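## Task

A loose 24-well cooling block sits on the table, printed with rows A-D along a short edge and columns 1-6 along a long edge, with A1 at the corner where those two edges meet. Loose snap-lid micro tubes holding frozen samples stand in wells A1, A3, B6, C1, D4 and D6. Close the lids of the tubes in C1 and D4 so each is fully snapped and lies flat on its rim. All other lids must stay as they started. At the end every tube must be upright in its own well, resting on the well floor, and the block must lie flat on the table. A tube may be lifted along the way but must be set back down; a fall of more than a few millimeters ends the run as a failure. Open lids are held open by a light catch. Anything that stays in place only because the robot is holding it does not count. Finish by releasing everything and moving the hands away.

## Robot and tools

ROBOT. Two arms, left_arm and right_arm, face each other across the table; left_arm's base is on the +y side. The names do not refer to sides of any image. Each arm carries an identical five-finger right hand, so hand axes and numbers mean the same thing on both.

SCENE FRAME. Origin on the table top halfway between the arm bases, table surface at z = 0, +z up. Positions are in metres; orientations are quaternions in w,x,y,z order.

HAND POINT. A point fixed to the palm, 0.05 m in front of it, where the index pad meets the thumb tip in a pinch. Its +z runs along the straightened fingers (fingertips 0.06-0.07 m beyond it), +y points out of the palm, +x points across the palm toward the little finger. Sideways the hand extends 0.08 m on the little-finger side; on the thumb side 0.02 m when the thumb is swung in front of the palm, up to 0.09 m otherwise. A wrist bracket on the little-finger side sits 0.03 m past the point along +y and 0.11 m out across the palm; it can collide with things. Reported positions can be slightly wrong, especially at long reach.

ROW LAYOUT. One row is 28 numbers, each in [-1, 1], always for both arms: left dx, dy, dz, rx, ry, rz, then left hand little, ring, middle, index, thumb_bend, thumb_turn, force_limit, speed; then the same 14 for the right arm and hand. dx..rz are an offset, not a pose: the target relative to the hand point's measured pose at the start of the action, expressed in the hand point's own axes. 1.0 equals 0.6 m of travel or 180 degrees; rx, ry, rz form a single rotation vector. Hand numbers are absolute targets: fingers and thumb_bend +1 straight, -1 fully curled; thumb_turn +1 beside the palm, -1 across in front of it. A pinch is roughly index -0.22, thumb_bend -0.75, thumb_turn -0.57. force_limit maps -1..+1 to about 0..10 N at the fingertip (0..15 N for the two thumb motors) and only stops closing motion. speed maps -1..+1 to nearly still..full (full travel in 0.6 s); use -0.9 or slower for a soft grip. There is no 'no change' value: to keep a hand as it is, resend its last eight numbers, or before any were sent, its hand_measured six values plus hand_force_limit and hand_speed.

TOOLS.
execute_actions(actions): a list of actions; each action is up to 15 rows, one per 1/30 s control step; a short table repeats its final row to fill 15 steps (0.5 s). Every row is measured from the action's start pose, not from the previous row. The first action of a call starts from the last pose reported. An empty list just returns the state and images.
move(target, speed, stop_force, blocking): target is one 28-number row whose offsets count from the pose in the latest result showing one. Both hand points follow straight paths that finish together, lasting 0.5-10 s. speed is m/s, 0.002 to 0.5 (default 0.25); rotation is capped at twice that in rad/s. stop_force, 9 to 40 N, one value for both arms, ends an arm's path when its wrist sensor feels that much extra push along its direction of travel; the arm then backs up two steps and holds. Use it only very slowly, not when the hand turns, and leave it out when lifting off something the hand rests on. blocking=false returns after 0.5 s while motion continues (not allowed with stop_force); poll with wait(0) before sending other motion.
wait(seconds): 0 to 10, lets time pass holding the last commands.
stop(): brakes a running move.
zoom_image(camera, region): camera is cam_low, cam_left_wrist or cam_right_wrist; region [x0, y0, x1, y1] in pixels from the top-left, at most 504 x 504.
show_instructions(): shows the reference pages.
finished_scene(scene): pass the current scene number to end it irreversibly.

MOTION LIMITS. Each step the commanded pose is clipped to within 100 mm and 16 degrees of the measured one, so large offsets need several actions. Commands lag about 0.17 s. Position wins over orientation if both cannot be met.

RESULTS. A state line per arm gives position, quaternion and velocities; 'Hand target' shows where the controller is steering. 'pose unreachable' means a clearance check altered that arm's command. A move adds a 'move:' line: done, off_target, moving, held, fault, or contact (stop_force triggered); limits=paced means the pose was clipped, limits=held means some steps were blocked. Hand data: hand_measured (positions on the command scale), hand_stopped_by (moving, target, force, stalled, fault), hand_load_n (fingertip load, positive pushing open; near 0 means grip lost). Wrist force and torque are in the hand point's axes, saturating near 50 N, with offsets up to about 4 N. Joint torques are noisy and offset. Images come from cam_low (672x504) and the two fisheye wrist cameras (504x504).

AVOID. Do not drop a tube more than a few millimetres, tip tubes or the block, or push anything off the table. Arms are stiff: driving a target past a firm contact can trip a torque fault (wrist joints 24.9 N m, others 133 N m) or a 150 N force fault, each freezing the arm for 10 s. Never let the arms strike or squeeze each other. Holding loads heats motors; MOTOR HOT appears at 70 °C and brakes engage at 85 °C. Loose objects may occasionally be nudged by outside pushes. Finish with lids resting on their own, hands open and withdrawn.

Each tool is called as name(argument=value, ...), one argument or row to a line, values as JSON.

Reference images:

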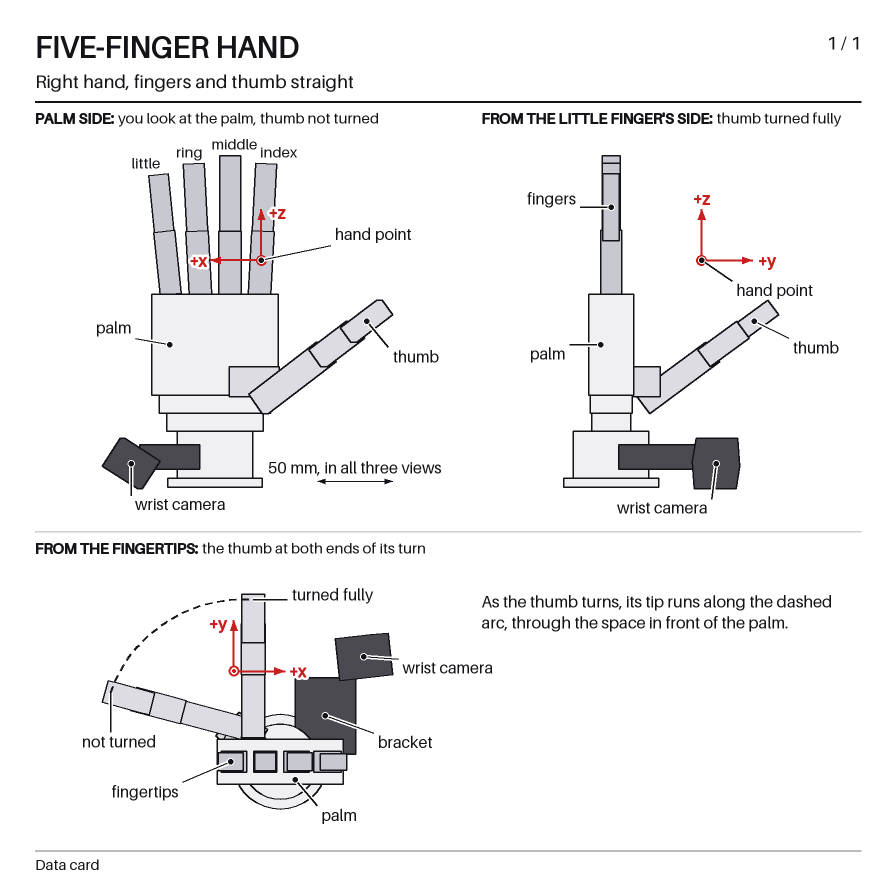

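## Session

I'll start by looking at the scene.

execute_actions(
  actions=[],
)

Scene clock: 0.00 s.
left_arm: end_effector_position=(+0.2677, +0.4442, +0.4823) hand_measured=(+1.000, +1.000, +1.000, +1.000, +1.000, +1.000) hand_load_n=(+0.0, +0.0, +0.0, +0.0, +0.0, +0.0) hand_stopped_by=(target, target, target, target, target, target) hand_force_limit=0.00 hand_speed=-0.80 end_effector_quat_wxyz=(-0.010, +0.315, +0.949, -0.010) end_effector_velocity=(-0.000, -0.000, +0.000) end_effector_angular_velocity=(-0.001, +0.001, -0.001) | right_arm: end_effector_position=(+0.0946, -0.2522, +0.4844) hand_measured=(+1.000, +1.000, +1.000, +1.000, +1.000, +1.000) hand_load_n=(+0.0, +0.0, +0.0, +0.0, +0.0, +0.0) hand_stopped_by=(target, target, target, target, target, target) hand_force_limit=0.00 hand_speed=-0.80 end_effector_quat_wxyz=(+0.031, -0.351, +0.936, -0.006) end_effector_velocity=(-0.000, -0.000, -0.000) end_effector_angular_velocity=(-0.000, -0.000, +0.000)
Joint positions: left_arm=[ 0.58  -1.734  1.336  1.973  1.6   -1.903] | right_arm=[-1.196 -1.74   1.322  1.927  1.586 -1.864]
Joint velocities: left_arm=[-0.     0.    -0.    -0.     0.001  0.   ] | right_arm=[ 0.001 -0.001  0.001  0.     0.     0.   ]
Joint torques (N m, as the arm reports them, + toward a larger angle): no reading
Wrist force (N, on the end effector, along its own x y z axes, offset not removed): no reading
Wrist torque (N m, same axes, about the end effector's origin, offset not removed): no reading
Hand target (left_arm): +0.268, +0.444, +0.482; -0.010, +0.315, +0.949, -0.010
Hand target (right_arm): +0.095, -0.252, +0.484; +0.031, -0.351, +0.936, -0.006

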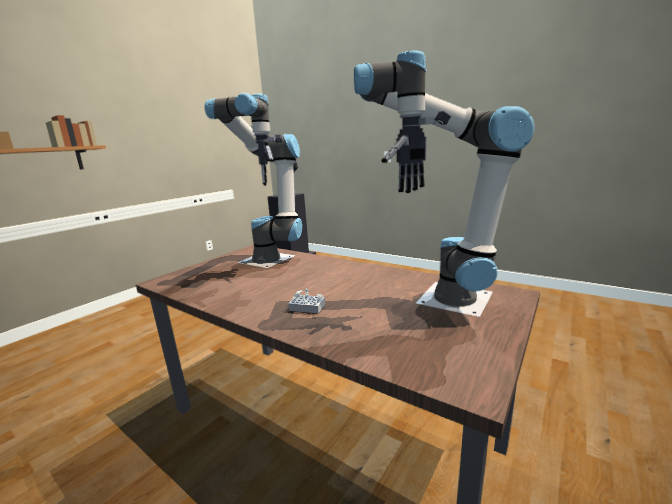

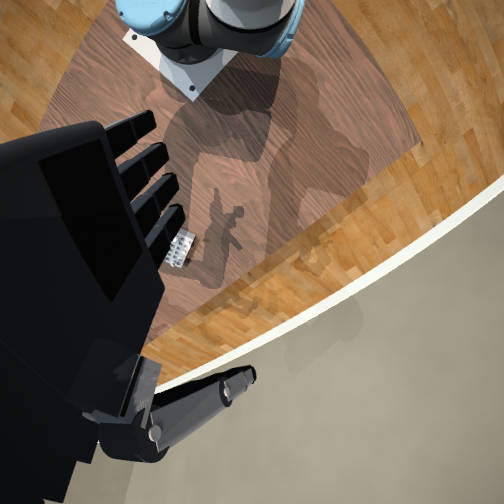

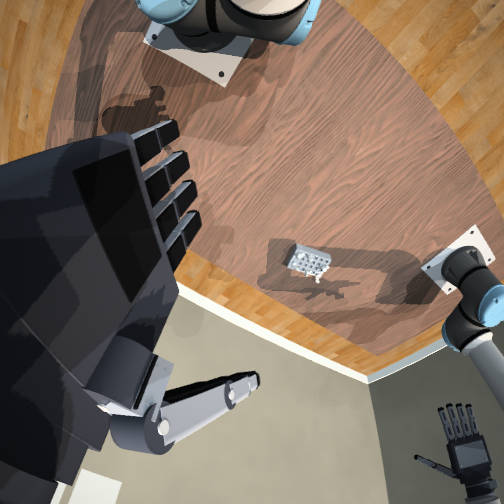

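zoom_image(
  camera="cam_low",
  region=[270, 270, 350, 330],
)

zoom_image(
  camera="cam_right_wrist",
  region=[270, 225, 350, 305],
)

Region (270, 270, 350, 330) of cam_low's 672x504 image, scaled by 6.300, with more detail than that image has; it fills the top 378 rows of this view, and the rest is white.

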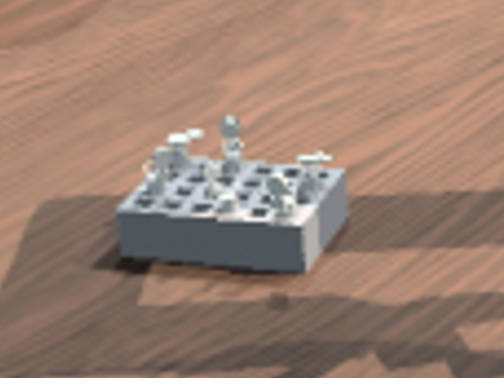

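Region (270, 225, 350, 305) of cam_right_wrist's 504x504 image, scaled by 6.300, with more detail than that image has.

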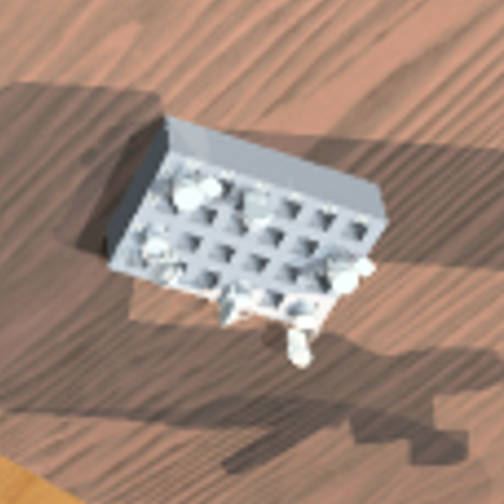

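move(
  target=[0,0,0,0,0,0,1,1,1,1,1,1,0,-0.8, -0.4463,0.2047,0.5407,0,0,0,-1,-1,-1,1,1,1,0,0.5],
  speed=0.3,
)

Scene clock: 38.30 s.
left_arm: end_effector_position=(+0.2677, +0.4442, +0.4823) hand_measured=(+1.000, +1.000, +1.000, +1.000, +1.000, +1.000) hand_load_n=(+0.0, +0.0, +0.0, +0.0, +0.0, +0.0) hand_stopped_by=(target, target, target, target, target, target) hand_force_limit=0.00 hand_speed=-0.80 end_effector_quat_wxyz=(-0.010, +0.315, +0.949, -0.010) end_effector_velocity=(-0.000, +0.000, +0.000) end_effector_angular_velocity=(-0.001, +0.000, +0.001) | right_arm: end_effector_position=(+0.2347, +0.0204, +0.1717) hand_measured=(-1.000, -1.000, -1.000, +1.000, +1.000, +1.000) hand_load_n=(+0.0, +0.0, +0.0, +0.0, +0.0, +0.0) hand_stopped_by=(target, target, target, target, target, target) hand_force_limit=0.00 hand_speed=0.50 end_effector_quat_wxyz=(+0.032, -0.351, +0.936, -0.006) end_effector_velocity=(+0.001, +0.002, -0.001) end_effector_angular_velocity=(-0.000, -0.001, +0.000)
Joint positions: left_arm=[ 0.58  -1.734  1.336  1.973  1.6   -1.903] | right_arm=[-0.799 -0.979  1.207  1.292  1.61  -1.467]
Joint velocities: left_arm=[ 0.    -0.    -0.001  0.001  0.001 -0.   ] | right_arm=[ 0.002  0.006 -0.008  0.002  0.001  0.002]
Joint torques (N m, as the arm reports them, + toward a larger angle): left_arm=[ -0.75  -9.59 -18.01   2.43   0.1    0.07] | right_arm=[  6.72 -32.57 -24.53   3.92   1.24   1.63]
Wrist force (N, on the end effector, along its own x y z axes, offset not removed): left_arm=[-3.1 -2.0 1.7] | right_arm=[-2.2 -0.8 0.8]
Wrist torque (N m, same axes, about the end effector's origin, offset not removed): left_arm=[-0.59 0.30 -0.14] | right_arm=[-0.32 0.43 -0.21]
Hand target (left_arm): +0.268, +0.444, +0.482; -0.010, +0.315, +0.949, -0.010
Hand target (right_arm): +0.235, +0.021, +0.172; +0.032, -0.351, +0.936, -0.006
Off the commanded pose (left_arm): 0.000 m, 0 deg.
Off the commanded pose (right_arm): 0.001 m, 0 deg.
move: done
camera_calibration (this result's frames):
cam_left_wrist: T_world_to_cam=[[0.69475, 0.718842, -0.0242655, -0.490087], [0.611996, -0.573088, 0.545006, -0.177212], [0.377867, -0.393494, -0.838081, 0.602318], [0, 0, 0, 1]] pos_world=[0.221345, 0.487745, 0.589481]
cam_right_wrist: T_world_to_cam=[[-0.585445, 0.806713, -0.0804268, 0.141032], [0.634775, 0.517843, 0.573497, -0.257406], [0.504296, 0.284698, -0.81525, 0.154761], [0, 0, 0, 1]] pos_world=[0.167916, -0.0245368, 0.285133]

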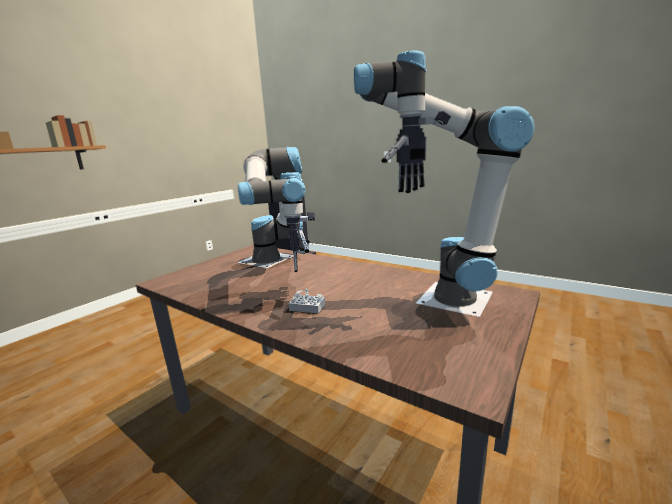

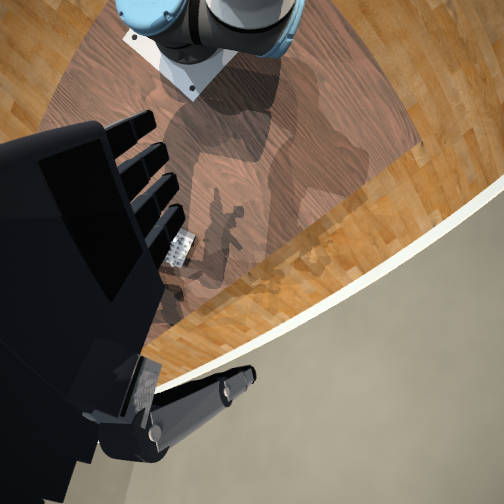

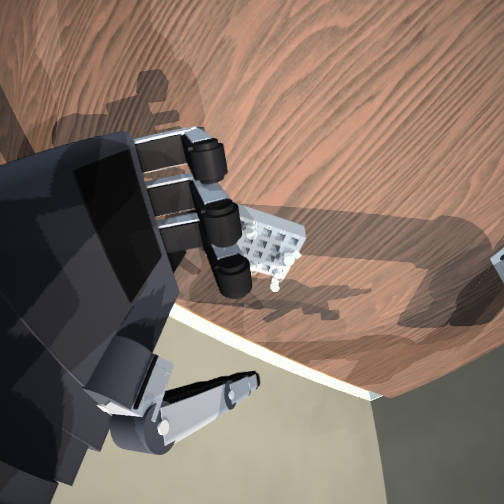

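move(
  target=[0,0,0,0,0,0,1,1,1,1,1,1,0,-0.8, -0.05,-0.11,0.08,0,0,0,-1,-1,-1,-1,1,1,0,1],
  speed=0.1,
)

Scene clock: 44.57 s.
left_arm: end_effector_position=(+0.2677, +0.4442, +0.4823) hand_measured=(+1.000, +1.000, +1.000, +1.000, +1.000, +1.000) hand_load_n=(+0.0, +0.0, +0.0, +0.0, +0.0, +0.0) hand_stopped_by=(target, target, target, target, target, target) hand_force_limit=0.00 hand_speed=-0.80 end_effector_quat_wxyz=(-0.010, +0.315, +0.949, -0.010) end_effector_velocity=(+0.000, -0.000, -0.000) end_effector_angular_velocity=(-0.001, +0.000, +0.000) | right_arm: end_effector_position=(+0.3034, -0.0088, +0.1277) hand_measured=(-1.000, -1.000, -1.000, -1.000, +1.000, +1.000) hand_load_n=(+0.0, +0.0, +0.0, +0.0, +0.0, +0.0) hand_stopped_by=(target, target, target, target, target, target) hand_force_limit=0.00 hand_speed=1.00 end_effector_quat_wxyz=(+0.032, -0.351, +0.936, -0.006) end_effector_velocity=(+0.002, -0.001, -0.001) end_effector_angular_velocity=(+0.001, +0.002, -0.003)
Joint positions: left_arm=[ 0.58  -1.734  1.336  1.973  1.6   -1.903] | right_arm=[-0.93  -0.92   1.225  1.211  1.602 -1.598]
Joint velocities: left_arm=[ 0.     0.     0.    -0.001  0.001 -0.   ] | right_arm=[-0.005  0.002  0.    -0.002 -0.002 -0.003]
Joint torques (N m, as the arm reports them, + toward a larger angle): left_arm=[ -0.97  -8.74 -18.11   2.48   0.21   0.08] | right_arm=[ -7.74 -35.65 -23.29   0.02  -1.61  -1.72]
Wrist force (N, on the end effector, along its own x y z axes, offset not removed): left_arm=[-0.1 -1.8 3.0] | right_arm=[-1.2 -1.8 -0.5]
Wrist torque (N m, same axes, about the end effector's origin, offset not removed): left_arm=[-0.50 -0.20 -0.10] | right_arm=[-0.31 0.21 -0.18]
Hand target (left_arm): +0.268, +0.444, +0.482; -0.010, +0.315, +0.949, -0.010
Hand target (right_arm): +0.304, -0.009, +0.128; +0.032, -0.351, +0.936, -0.006
Off the commanded pose (left_arm): 0.000 m, 0 deg.
Off the commanded pose (right_arm): 0.000 m, 0 deg.
move: done
camera_calibration (this result's frames):
cam_left_wrist: T_world_to_cam=[[0.69475, 0.718842, -0.0242654, -0.490087], [0.611996, -0.573088, 0.545006, -0.177212], [0.377867, -0.393494, -0.838081, 0.602318], [0, 0, 0, 1]] pos_world=[0.221345, 0.487745, 0.589481]
cam_right_wrist: T_world_to_cam=[[-0.58545, 0.806727, -0.0802477, 0.201251], [0.634933, 0.51781, 0.573353, -0.260686], [0.504092, 0.284717, -0.815369, 0.0927019], [0, 0, 0, 1]] pos_world=[0.23661, -0.0537632, 0.241201]

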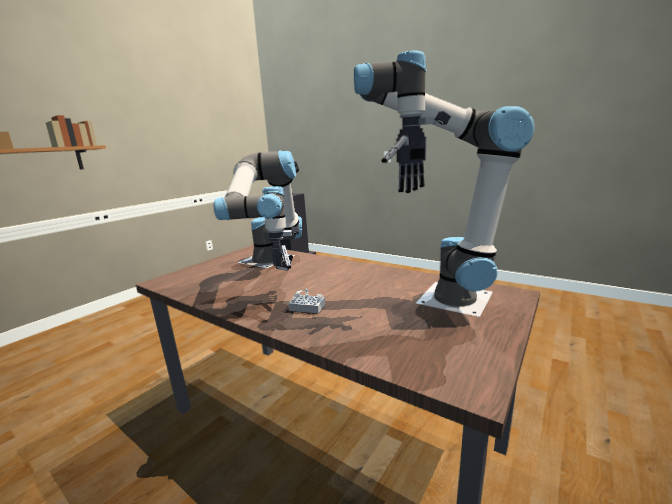

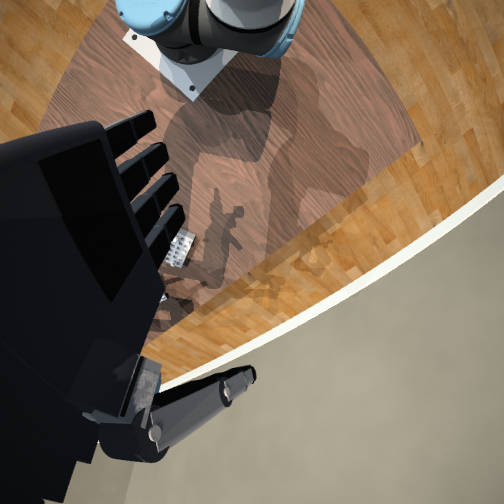

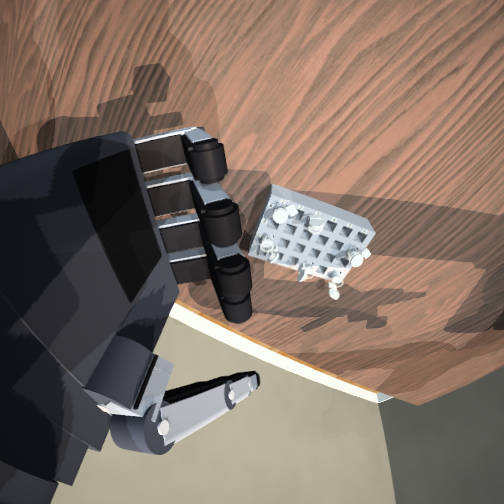

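zoom_image(
  camera="cam_right_wrist",
  region=[240, 170, 390, 320],
)

Region (240, 170, 390, 320) of cam_right_wrist's 504x504 image, scaled by 3.360, with more detail than that image has.

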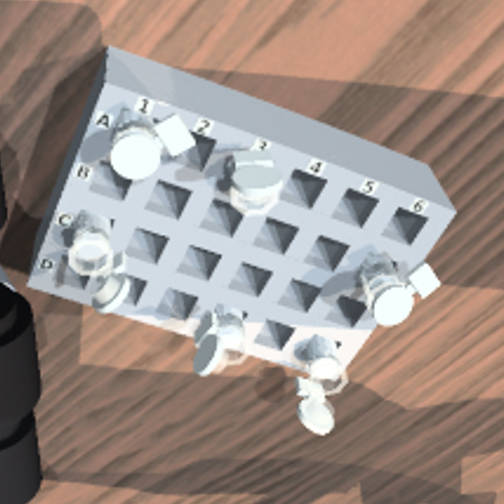

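zoom_image(
  camera="cam_right_wrist",
  region=[245, 220, 325, 300],
)

Region (245, 220, 325, 300) of cam_right_wrist's 504x504 image, scaled by 6.300, with more detail than that image has.

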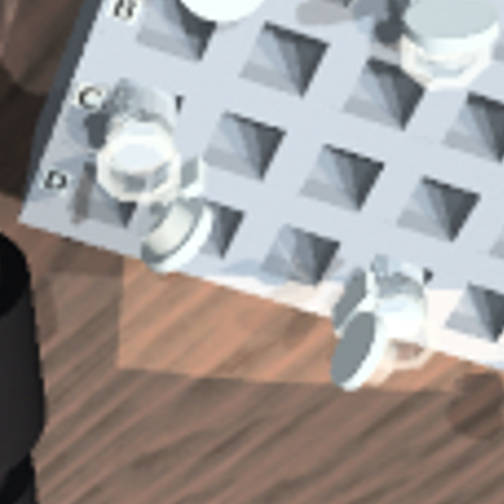

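move(
  target=[0,0,0,0,0,0,1,1,1,1,1,1,0,-0.8, -0.217,-0.0157,0.0418,-0.0069,0.019,0.1263,-1,-1,-1,-1,1,1,0,1],
  speed=0.2,
)

Scene clock: 87.73 s.
left_arm: end_effector_position=(+0.2677, +0.4442, +0.4823) hand_measured=(+1.000, +1.000, +1.000, +1.000, +1.000, +1.000) hand_load_n=(+0.0, +0.0, +0.0, +0.0, +0.0, +0.0) hand_stopped_by=(target, target, target, target, target, target) hand_force_limit=0.00 hand_speed=-0.80 end_effector_quat_wxyz=(-0.010, +0.315, +0.949, -0.010) end_effector_velocity=(-0.000, +0.000, -0.000) end_effector_angular_velocity=(+0.000, +0.001, +0.000) | right_arm: end_effector_position=(+0.4087, +0.0701, +0.1102) hand_measured=(-1.000, -1.000, -1.000, -1.000, +1.000, +1.000) hand_load_n=(+0.0, +0.0, +0.0, +0.0, +0.0, +0.0) hand_stopped_by=(target, target, target, target, target, target) hand_force_limit=0.00 hand_speed=1.00 end_effector_quat_wxyz=(+0.001, -0.160, +0.987, +0.001) end_effector_velocity=(+0.003, +0.001, +0.000) end_effector_angular_velocity=(-0.007, +0.005, -0.006)
Joint positions: left_arm=[ 0.58  -1.734  1.336  1.973  1.6   -1.903] | right_arm=[-0.927 -0.543  0.597  1.514  1.571 -1.198]
Joint velocities: left_arm=[ 0.    -0.     0.001  0.     0.001  0.   ] | right_arm=[-0.     0.021 -0.04   0.027  0.002  0.006]
Joint torques (N m, as the arm reports them, + toward a larger angle): left_arm=[ -1.15 -10.13 -17.36   2.42   0.35   0.11] | right_arm=[  7.39 -45.61 -23.69   4.12   1.36   1.51]
Wrist force (N, on the end effector, along its own x y z axes, offset not removed): left_arm=[1.0 -2.3 2.8] | right_arm=[-1.0 -0.6 -0.5]
Wrist torque (N m, same axes, about the end effector's origin, offset not removed): left_arm=[-0.71 -0.23 0.01] | right_arm=[-0.19 0.19 -0.18]
Hand target (left_arm): +0.268, +0.444, +0.482; -0.010, +0.315, +0.949, -0.010
Hand target (right_arm): +0.409, +0.070, +0.110; +0.001, -0.160, +0.987, +0.000
Off the commanded pose (left_arm): 0.000 m, 0 deg.
Off the commanded pose (right_arm): 0.000 m, 0 deg.
move: done
camera_calibration (this result's frames):
cam_left_wrist: T_world_to_cam=[[0.69475, 0.718841, -0.0242655, -0.490087], [0.611995, -0.573088, 0.545006, -0.177212], [0.377867, -0.393494, -0.838081, 0.602318], [0, 0, 0, 1]] pos_world=[0.221345, 0.487745, 0.589481]
cam_right_wrist: T_world_to_cam=[[-0.232646, 0.971211, -0.051226, 0.0389792], [0.819166, 0.224073, 0.527976, -0.408059], [0.524255, 0.0808689, -0.847713, 0.0124879], [0, 0, 0, 1]] pos_world=[0.33679, 0.0525679, 0.228028]

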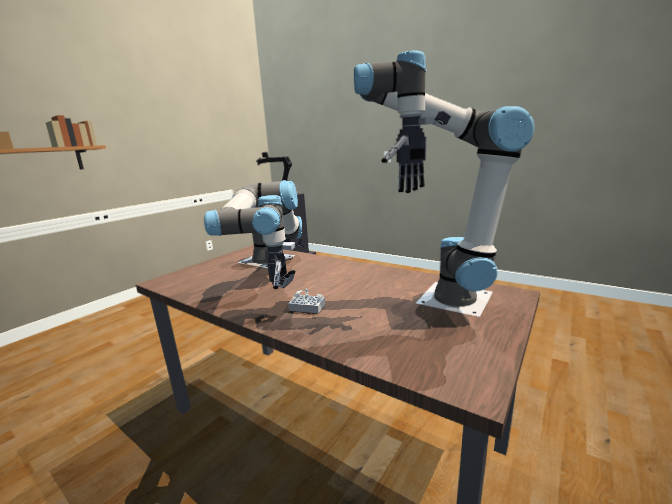

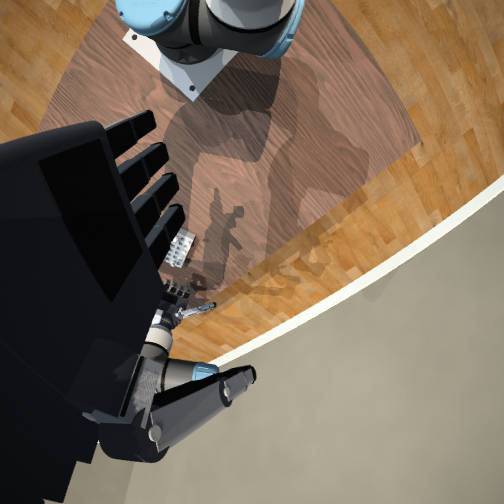

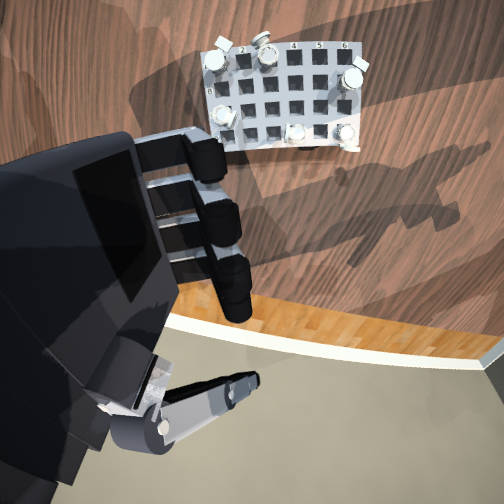

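zoom_image(
  camera="cam_right_wrist",
  region=[190, 10, 380, 200],
)

zoom_image(
  camera="cam_right_wrist",
  region=[200, 80, 320, 160],
)

Region (190, 10, 380, 200) of cam_right_wrist's 504x504 image, scaled by 2.653, with more detail than that image has.

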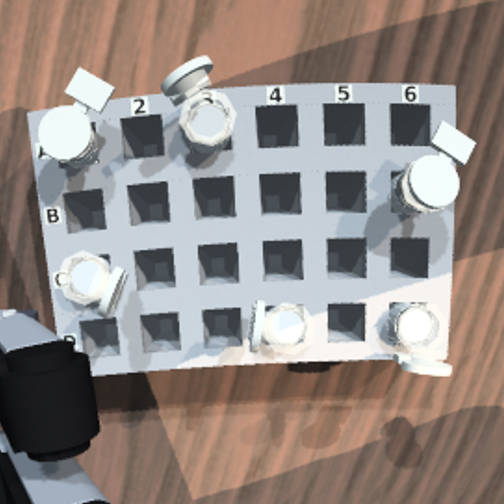

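Region (200, 80, 320, 160) of cam_right_wrist's 504x504 image, scaled by 4.200, with more detail than that image has.

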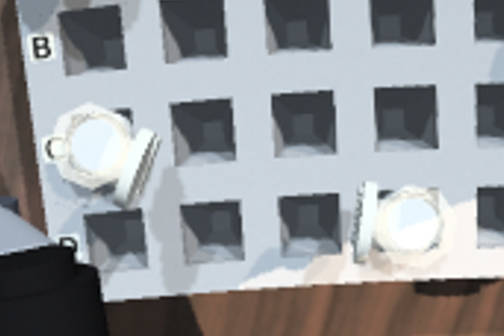

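zoom_image(
  camera="cam_left_wrist",
  region=[80, 90, 220, 230],
)

zoom_image(
  camera="cam_low",
  region=[370, 110, 460, 200],
)

Region (80, 90, 220, 230) of cam_left_wrist's 504x504 image, scaled by 3.600, with more detail than that image has.

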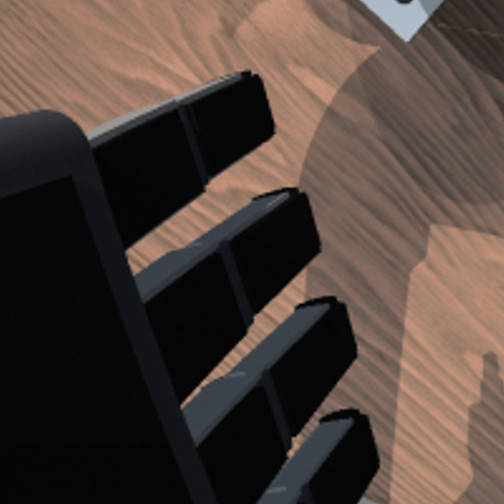

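Region (370, 110, 460, 200) of cam_low's 672x504 image, scaled by 5.600, with more detail than that image has.

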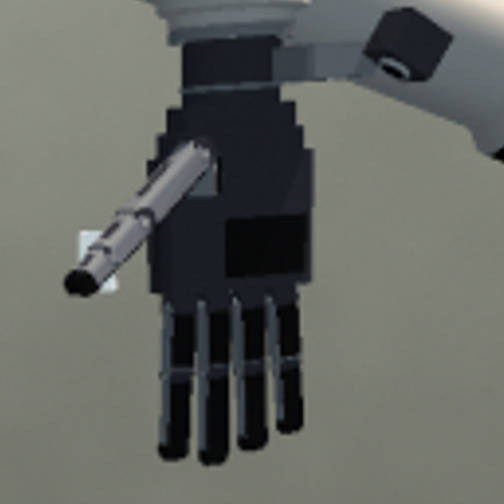

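move(
  target=[-0.3918,-0.1678,0.3865,-0.0192,-0.0372,-0.265,1,-1,-1,-1,1,1,0,1, 0.3312,-0.0832,0.017,0.0648,-0.2158,0.178,-1,-1,-1,-1,-1,1,0,1],
  speed=0.25,
)

Scene clock: 159.87 s.
left_arm: end_effector_position=(+0.3898, +0.2199, +0.2500) hand_measured=(+1.000, -1.000, -1.000, -1.000, +1.000, +1.000) hand_load_n=(+0.0, +0.0, +0.0, +0.0, +0.0, +0.0) hand_stopped_by=(target, target, target, target, target, target) hand_force_limit=0.00 hand_speed=1.00 end_effector_quat_wxyz=(-0.049, +0.096, -0.994, -0.005) end_effector_velocity=(+0.000, -0.000, -0.002) end_effector_angular_velocity=(+0.006, +0.002, +0.006) | right_arm: end_effector_position=(+0.2362, -0.0406, +0.0998) hand_measured=(-1.000, -1.000, -1.000, -1.000, -1.000, +1.000) hand_load_n=(+0.0, +0.0, +0.0, +0.0, +0.0, +0.0) hand_stopped_by=(target, target, target, target, target, target) hand_force_limit=0.00 hand_speed=1.00 end_effector_quat_wxyz=(+0.340, +0.122, +0.931, -0.043) end_effector_velocity=(-0.001, -0.000, -0.000) end_effector_angular_velocity=(-0.001, -0.003, -0.007)
Joint positions: left_arm=[ 0.497 -1.11   1.222  1.427  1.477 -2.819] | right_arm=[-0.47  -0.984  1.617  0.803  2.26  -0.206]
Joint velocities: left_arm=[ 0.     0.007 -0.003  0.003 -0.001 -0.005] | right_arm=[ 0.004  0.005 -0.002  0.005  0.005  0.014]
Joint torques (N m, as the arm reports them, + toward a larger angle): left_arm=[ 16.84 -28.27 -27.78   4.19  -2.32  -1.93] | right_arm=[  6.33 -30.01 -20.01   3.99   2.3    1.58]
Wrist force (N, on the end effector, along its own x y z axes, offset not removed): left_arm=[-0.9 -1.4 -1.7] | right_arm=[-2.2 -0.2 -1.0]
Wrist torque (N m, same axes, about the end effector's origin, offset not removed): left_arm=[-0.04 0.17 -0.12] | right_arm=[-0.02 0.38 -0.19]
Hand target (left_arm): +0.390, +0.220, +0.250; +0.049, -0.097, +0.994, +0.005
Hand target (right_arm): +0.236, -0.041, +0.100; +0.340, +0.123, +0.931, -0.043
Off the commanded pose (left_arm): 0.000 m, 0 deg.
Off the commanded pose (right_arm): 0.001 m, 0 deg.
move: done
camera_calibration (this result's frames):
cam_left_wrist: T_world_to_cam=[[-0.0658403, 0.99771, 0.0154979, -0.194113], [0.773353, 0.0412077, 0.632635, -0.473731], [0.630547, 0.0536382, -0.774295, 0.0604564], [0, 0, 0, 1]] pos_world=[0.31546, 0.209947, 0.349518]
cam_right_wrist: T_world_to_cam=[[0.352602, 0.935586, 0.0187494, -0.0408605], [0.287515, -0.127382, 0.949268, -0.167206], [0.890509, -0.329323, -0.31391, -0.0533958], [0, 0, 0, 1]] pos_world=[0.110031, -0.000654922, 0.142727]

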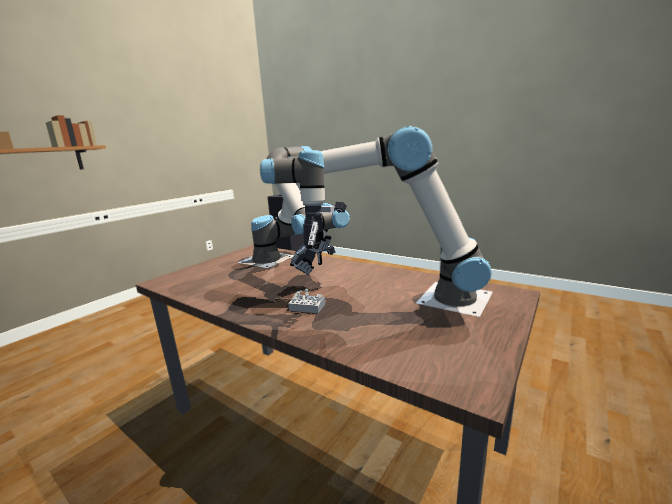

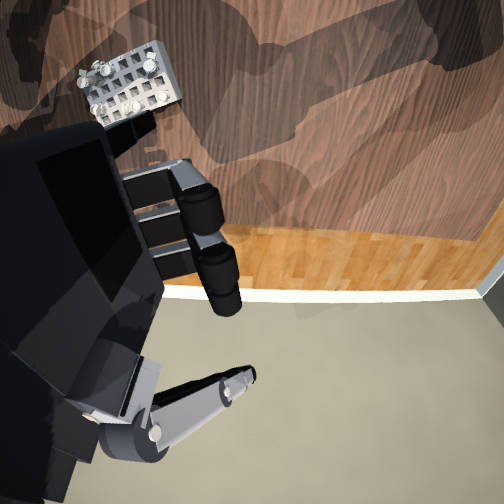

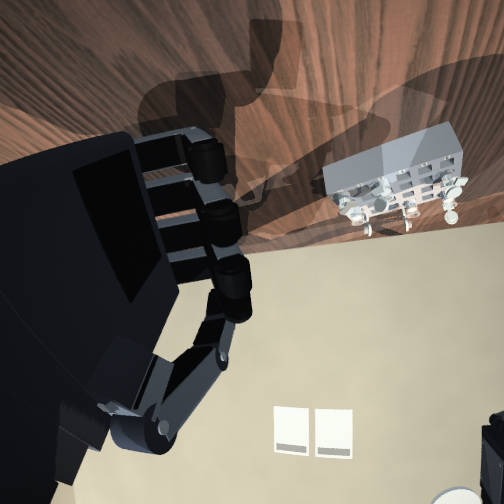

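zoom_image(
  camera="cam_right_wrist",
  region=[315, 110, 485, 250],
)

Region (315, 110, 485, 250) of cam_right_wrist's 504x504 image, scaled by 2.965, with more detail than that image has; it fills the top 415 rows of this view, and the rest is white.

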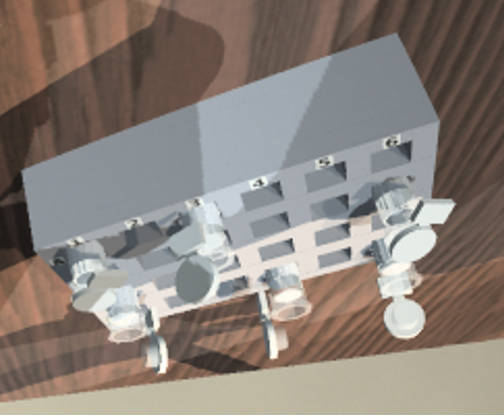

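zoom_image(
  camera="cam_right_wrist",
  region=[330, 175, 430, 245],
)

Region (330, 175, 430, 245) of cam_right_wrist's 504x504 image, scaled by 5.040, with more detail than that image has; it fills the top 353 rows of this view, and the rest is white.

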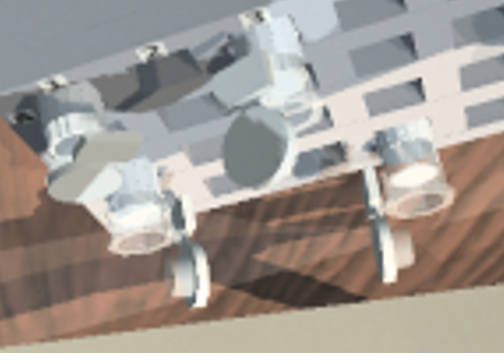

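move(
  target=[0.0277,-0.147,0.1662,0,0,0,1,-1,-1,-1,1,1,0,1, 0,0,0,0,0,0,-1,-1,-1,-1,-1,1,0,1],
  speed=0.15,
)

Scene clock: 177.67 s.
left_arm: end_effector_position=(+0.4001, +0.1322, +0.1493) hand_measured=(+1.000, -1.000, -1.000, -1.000, +1.000, +1.000) hand_load_n=(+0.0, +0.0, +0.0, +0.0, +0.0, +0.0) hand_stopped_by=(target, target, target, target, target, target) hand_force_limit=0.00 hand_speed=1.00 end_effector_quat_wxyz=(-0.049, +0.096, -0.994, -0.005) end_effector_velocity=(+0.001, -0.001, -0.002) end_effector_angular_velocity=(+0.003, -0.000, +0.000) | right_arm: end_effector_position=(+0.2362, -0.0406, +0.0998) hand_measured=(-1.000, -1.000, -1.000, -1.000, -1.000, +1.000) hand_load_n=(+0.0, +0.0, +0.0, +0.0, +0.0, +0.0) hand_stopped_by=(target, target, target, target, target, target) hand_force_limit=0.00 hand_speed=1.00 end_effector_quat_wxyz=(+0.340, +0.122, +0.931, -0.043) end_effector_velocity=(+0.000, +0.001, +0.001) end_effector_angular_velocity=(+0.001, -0.001, +0.000)
Joint positions: left_arm=[ 0.435 -0.877  1.113  1.309  1.475 -2.88 ] | right_arm=[-0.47  -0.984  1.617  0.803  2.26  -0.206]
Joint velocities: left_arm=[-0.     0.006 -0.003 -0.    -0.002 -0.001] | right_arm=[-0.    -0.    -0.002 -0.     0.    -0.001]
Joint torques (N m, as the arm reports them, + toward a larger angle): left_arm=[-14.33 -37.61 -27.24   0.87  -2.61  -2.06] | right_arm=[ -8.61 -45.34  -7.97  -0.04  -0.58  -1.65]
Wrist force (N, on the end effector, along its own x y z axes, offset not removed): left_arm=[-1.6 -1.4 -0.2] | right_arm=[-2.0 -2.1 -1.3]
Wrist torque (N m, same axes, about the end effector's origin, offset not removed): left_arm=[-0.22 0.29 -0.12] | right_arm=[-0.34 0.35 -0.25]
Hand target (left_arm): +0.400, +0.132, +0.149; +0.049, -0.096, +0.994, +0.005
Hand target (right_arm): +0.236, -0.041, +0.100; +0.340, +0.122, +0.931, -0.043
Off the commanded pose (left_arm): 0.000 m, 0 deg.
Off the commanded pose (right_arm): 0.000 m, 0 deg.
move: done
camera_calibration (this result's frames):
cam_left_wrist: T_world_to_cam=[[-0.065823, 0.997713, 0.0153514, -0.10434], [0.773378, 0.0412893, 0.632599, -0.414373], [0.630518, 0.053512, -0.774328, -0.0192435], [0, 0, 0, 1]] pos_world=[0.325732, 0.12224, 0.248833]
cam_right_wrist: T_world_to_cam=[[0.352603, 0.935585, 0.0187498, -0.0408608], [0.287514, -0.127382, 0.949268, -0.167205], [0.890509, -0.329324, -0.313909, -0.0533957], [0, 0, 0, 1]] pos_world=[0.110031, -0.000654693, 0.142727]

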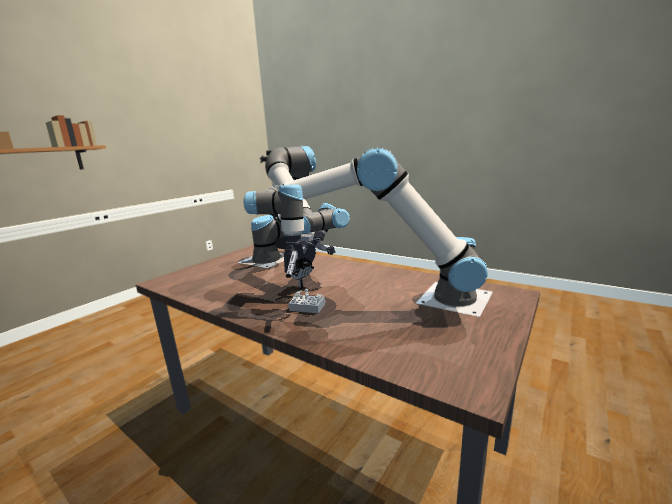

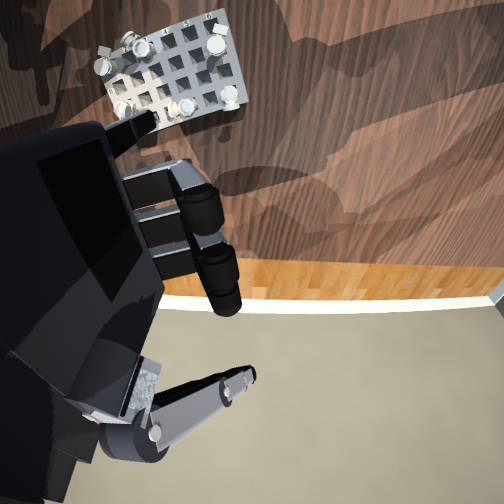

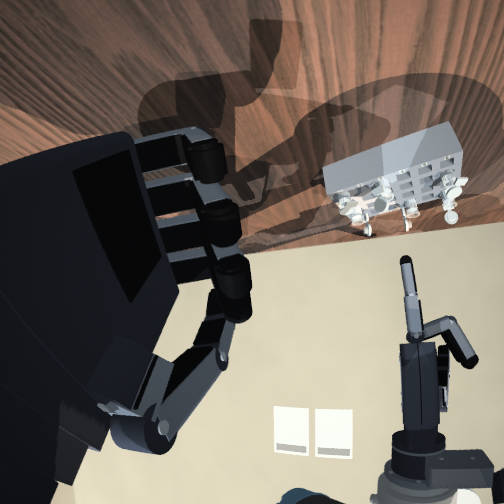

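zoom_image(
  camera="cam_right_wrist",
  region=[350, 180, 470, 300],
)

zoom_image(
  camera="cam_left_wrist",
  region=[90, 40, 250, 160],
)

Region (350, 180, 470, 300) of cam_right_wrist's 504x504 image, scaled by 4.200, with more detail than that image has.

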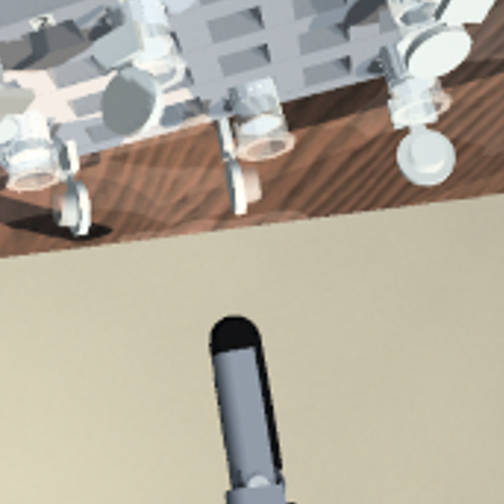

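Region (90, 40, 250, 160) of cam_left_wrist's 504x504 image, scaled by 3.150, with more detail than that image has; it fills the top 378 rows of this view, and the rest is white.

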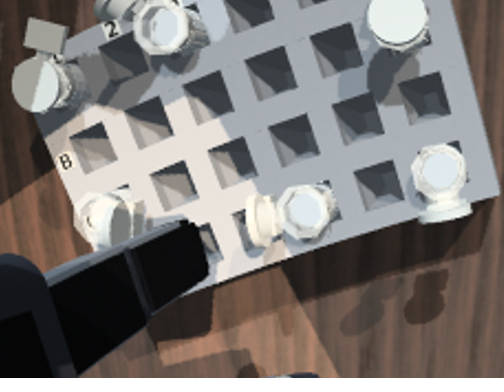

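move(
  target=[0.0041,-0.01,0.0414,0,0,0,1,-1,-1,-1,1,1,0,1, 0,0,0,0,0,0,-1,-1,-1,-1,-1,1,0,1],
  speed=0.05,
)

zoom_image(
  camera="cam_right_wrist",
  region=[360, 180, 450, 270],
)

zoom_image(
  camera="cam_left_wrist",
  region=[110, 60, 230, 160],
)

Scene clock: 193.47 s.
left_arm: end_effector_position=(+0.4012, +0.1263, +0.1246) hand_measured=(+1.000, -1.000, -1.000, -1.000, +1.000, +1.000) hand_load_n=(+0.0, +0.0, +0.0, +0.0, +0.0, +0.0) hand_stopped_by=(target, target, target, target, target, target) hand_force_limit=0.00 hand_speed=1.00 end_effector_quat_wxyz=(-0.049, +0.096, -0.994, -0.005) end_effector_velocity=(+0.000, -0.001, -0.002) end_effector_angular_velocity=(+0.000, -0.002, +0.001) | right_arm: end_effector_position=(+0.2362, -0.0406, +0.0998) hand_measured=(-1.000, -1.000, -1.000, -1.000, -1.000, +1.000) hand_load_n=(+0.0, +0.0, +0.0, +0.0, +0.0, +0.0) hand_stopped_by=(target, target, target, target, target, target) hand_force_limit=0.00 hand_speed=1.00 end_effector_quat_wxyz=(+0.340, +0.122, +0.931, -0.043) end_effector_velocity=(+0.000, -0.000, -0.000) end_effector_angular_velocity=(+0.000, +0.001, -0.001)
Joint positions: left_arm=[ 0.432 -0.847  1.126  1.266  1.475 -2.883] | right_arm=[-0.47  -0.984  1.617  0.803  2.26  -0.206]
Joint velocities: left_arm=[-0.     0.003  0.    -0.004 -0.002 -0.001] | right_arm=[-0.001 -0.     0.001  0.    -0.001  0.   ]
Joint torques (N m, as the arm reports them, + toward a larger angle): left_arm=[-14.61 -38.28 -10.51   1.12  -1.88  -2.04] | right_arm=[ -8.03 -44.7   -7.91   0.14  -0.47  -1.44]
Wrist force (N, on the end effector, along its own x y z axes, offset not removed): left_arm=[1.2 -1.2 1.8] | right_arm=[-0.8 -1.9 -1.0]
Wrist torque (N m, same axes, about the end effector's origin, offset not removed): left_arm=[-0.28 -0.15 0.25] | right_arm=[-0.31 0.21 -0.16]
Hand target (left_arm): +0.401, +0.126, +0.124; +0.049, -0.096, +0.994, +0.005
Hand target (right_arm): +0.236, -0.041, +0.100; +0.340, +0.122, +0.931, -0.043
Off the commanded pose (left_arm): 0.000 m, 0 deg.
Off the commanded pose (right_arm): 0.000 m, 0 deg.
move: done
camera_calibration (this result's frames):
cam_left_wrist: T_world_to_cam=[[-0.0658224, 0.997714, 0.0153223, -0.098036], [0.773418, 0.0413107, 0.632549, -0.399367], [0.630469, 0.0534864, -0.774369, -0.0387573], [0, 0, 0, 1]] pos_world=[0.32686, 0.116383, 0.224108]
cam_right_wrist: T_world_to_cam=[[0.352602, 0.935586, 0.0187493, -0.0408604], [0.287515, -0.127382, 0.949268, -0.167205], [0.890509, -0.329323, -0.31391, -0.0533959], [0, 0, 0, 1]] pos_world=[0.110031, -0.000654977, 0.142727]

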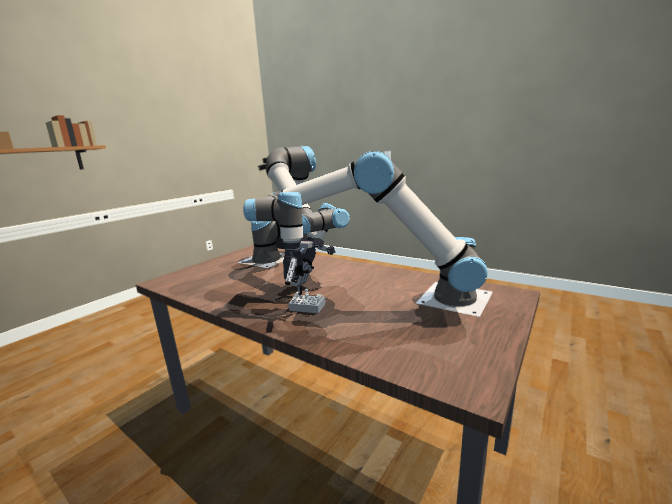

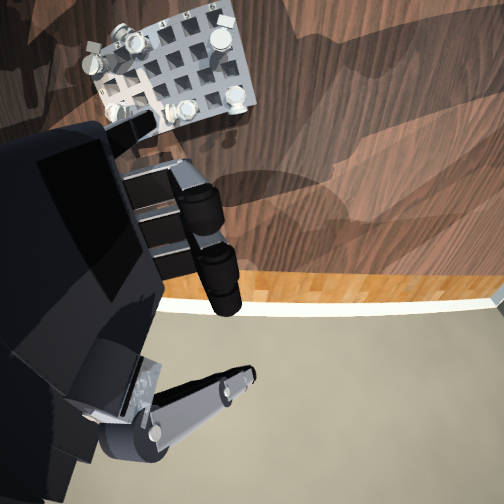

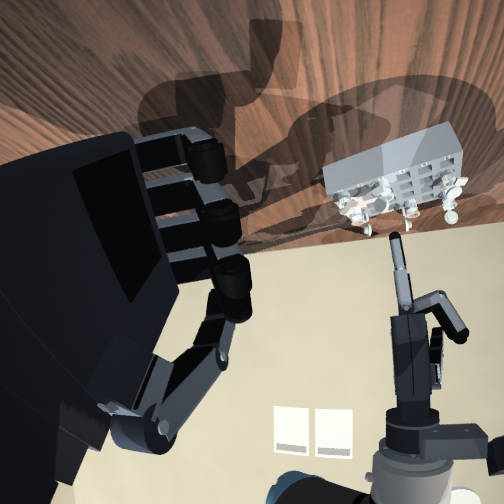

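Region (360, 180, 450, 270) of cam_right_wrist's 504x504 image, scaled by 5.600, with more detail than that image has.

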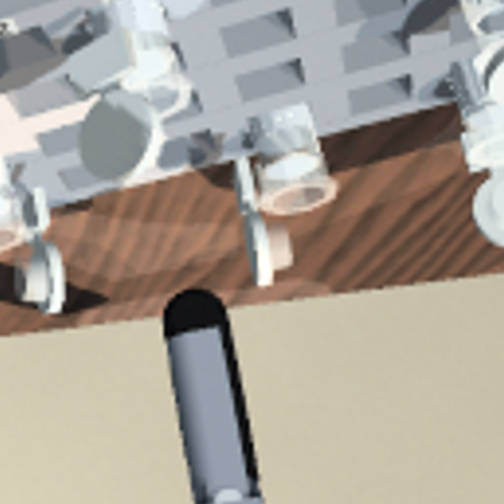

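Region (110, 60, 230, 160) of cam_left_wrist's 504x504 image, scaled by 4.200, with more detail than that image has.

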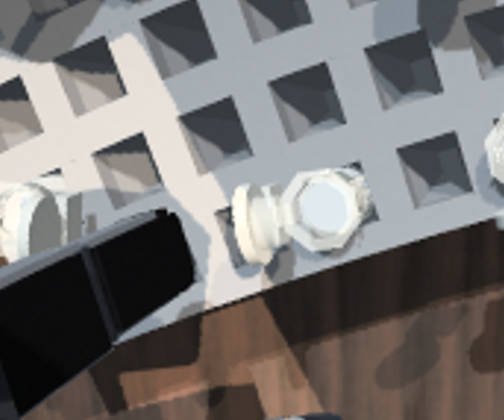

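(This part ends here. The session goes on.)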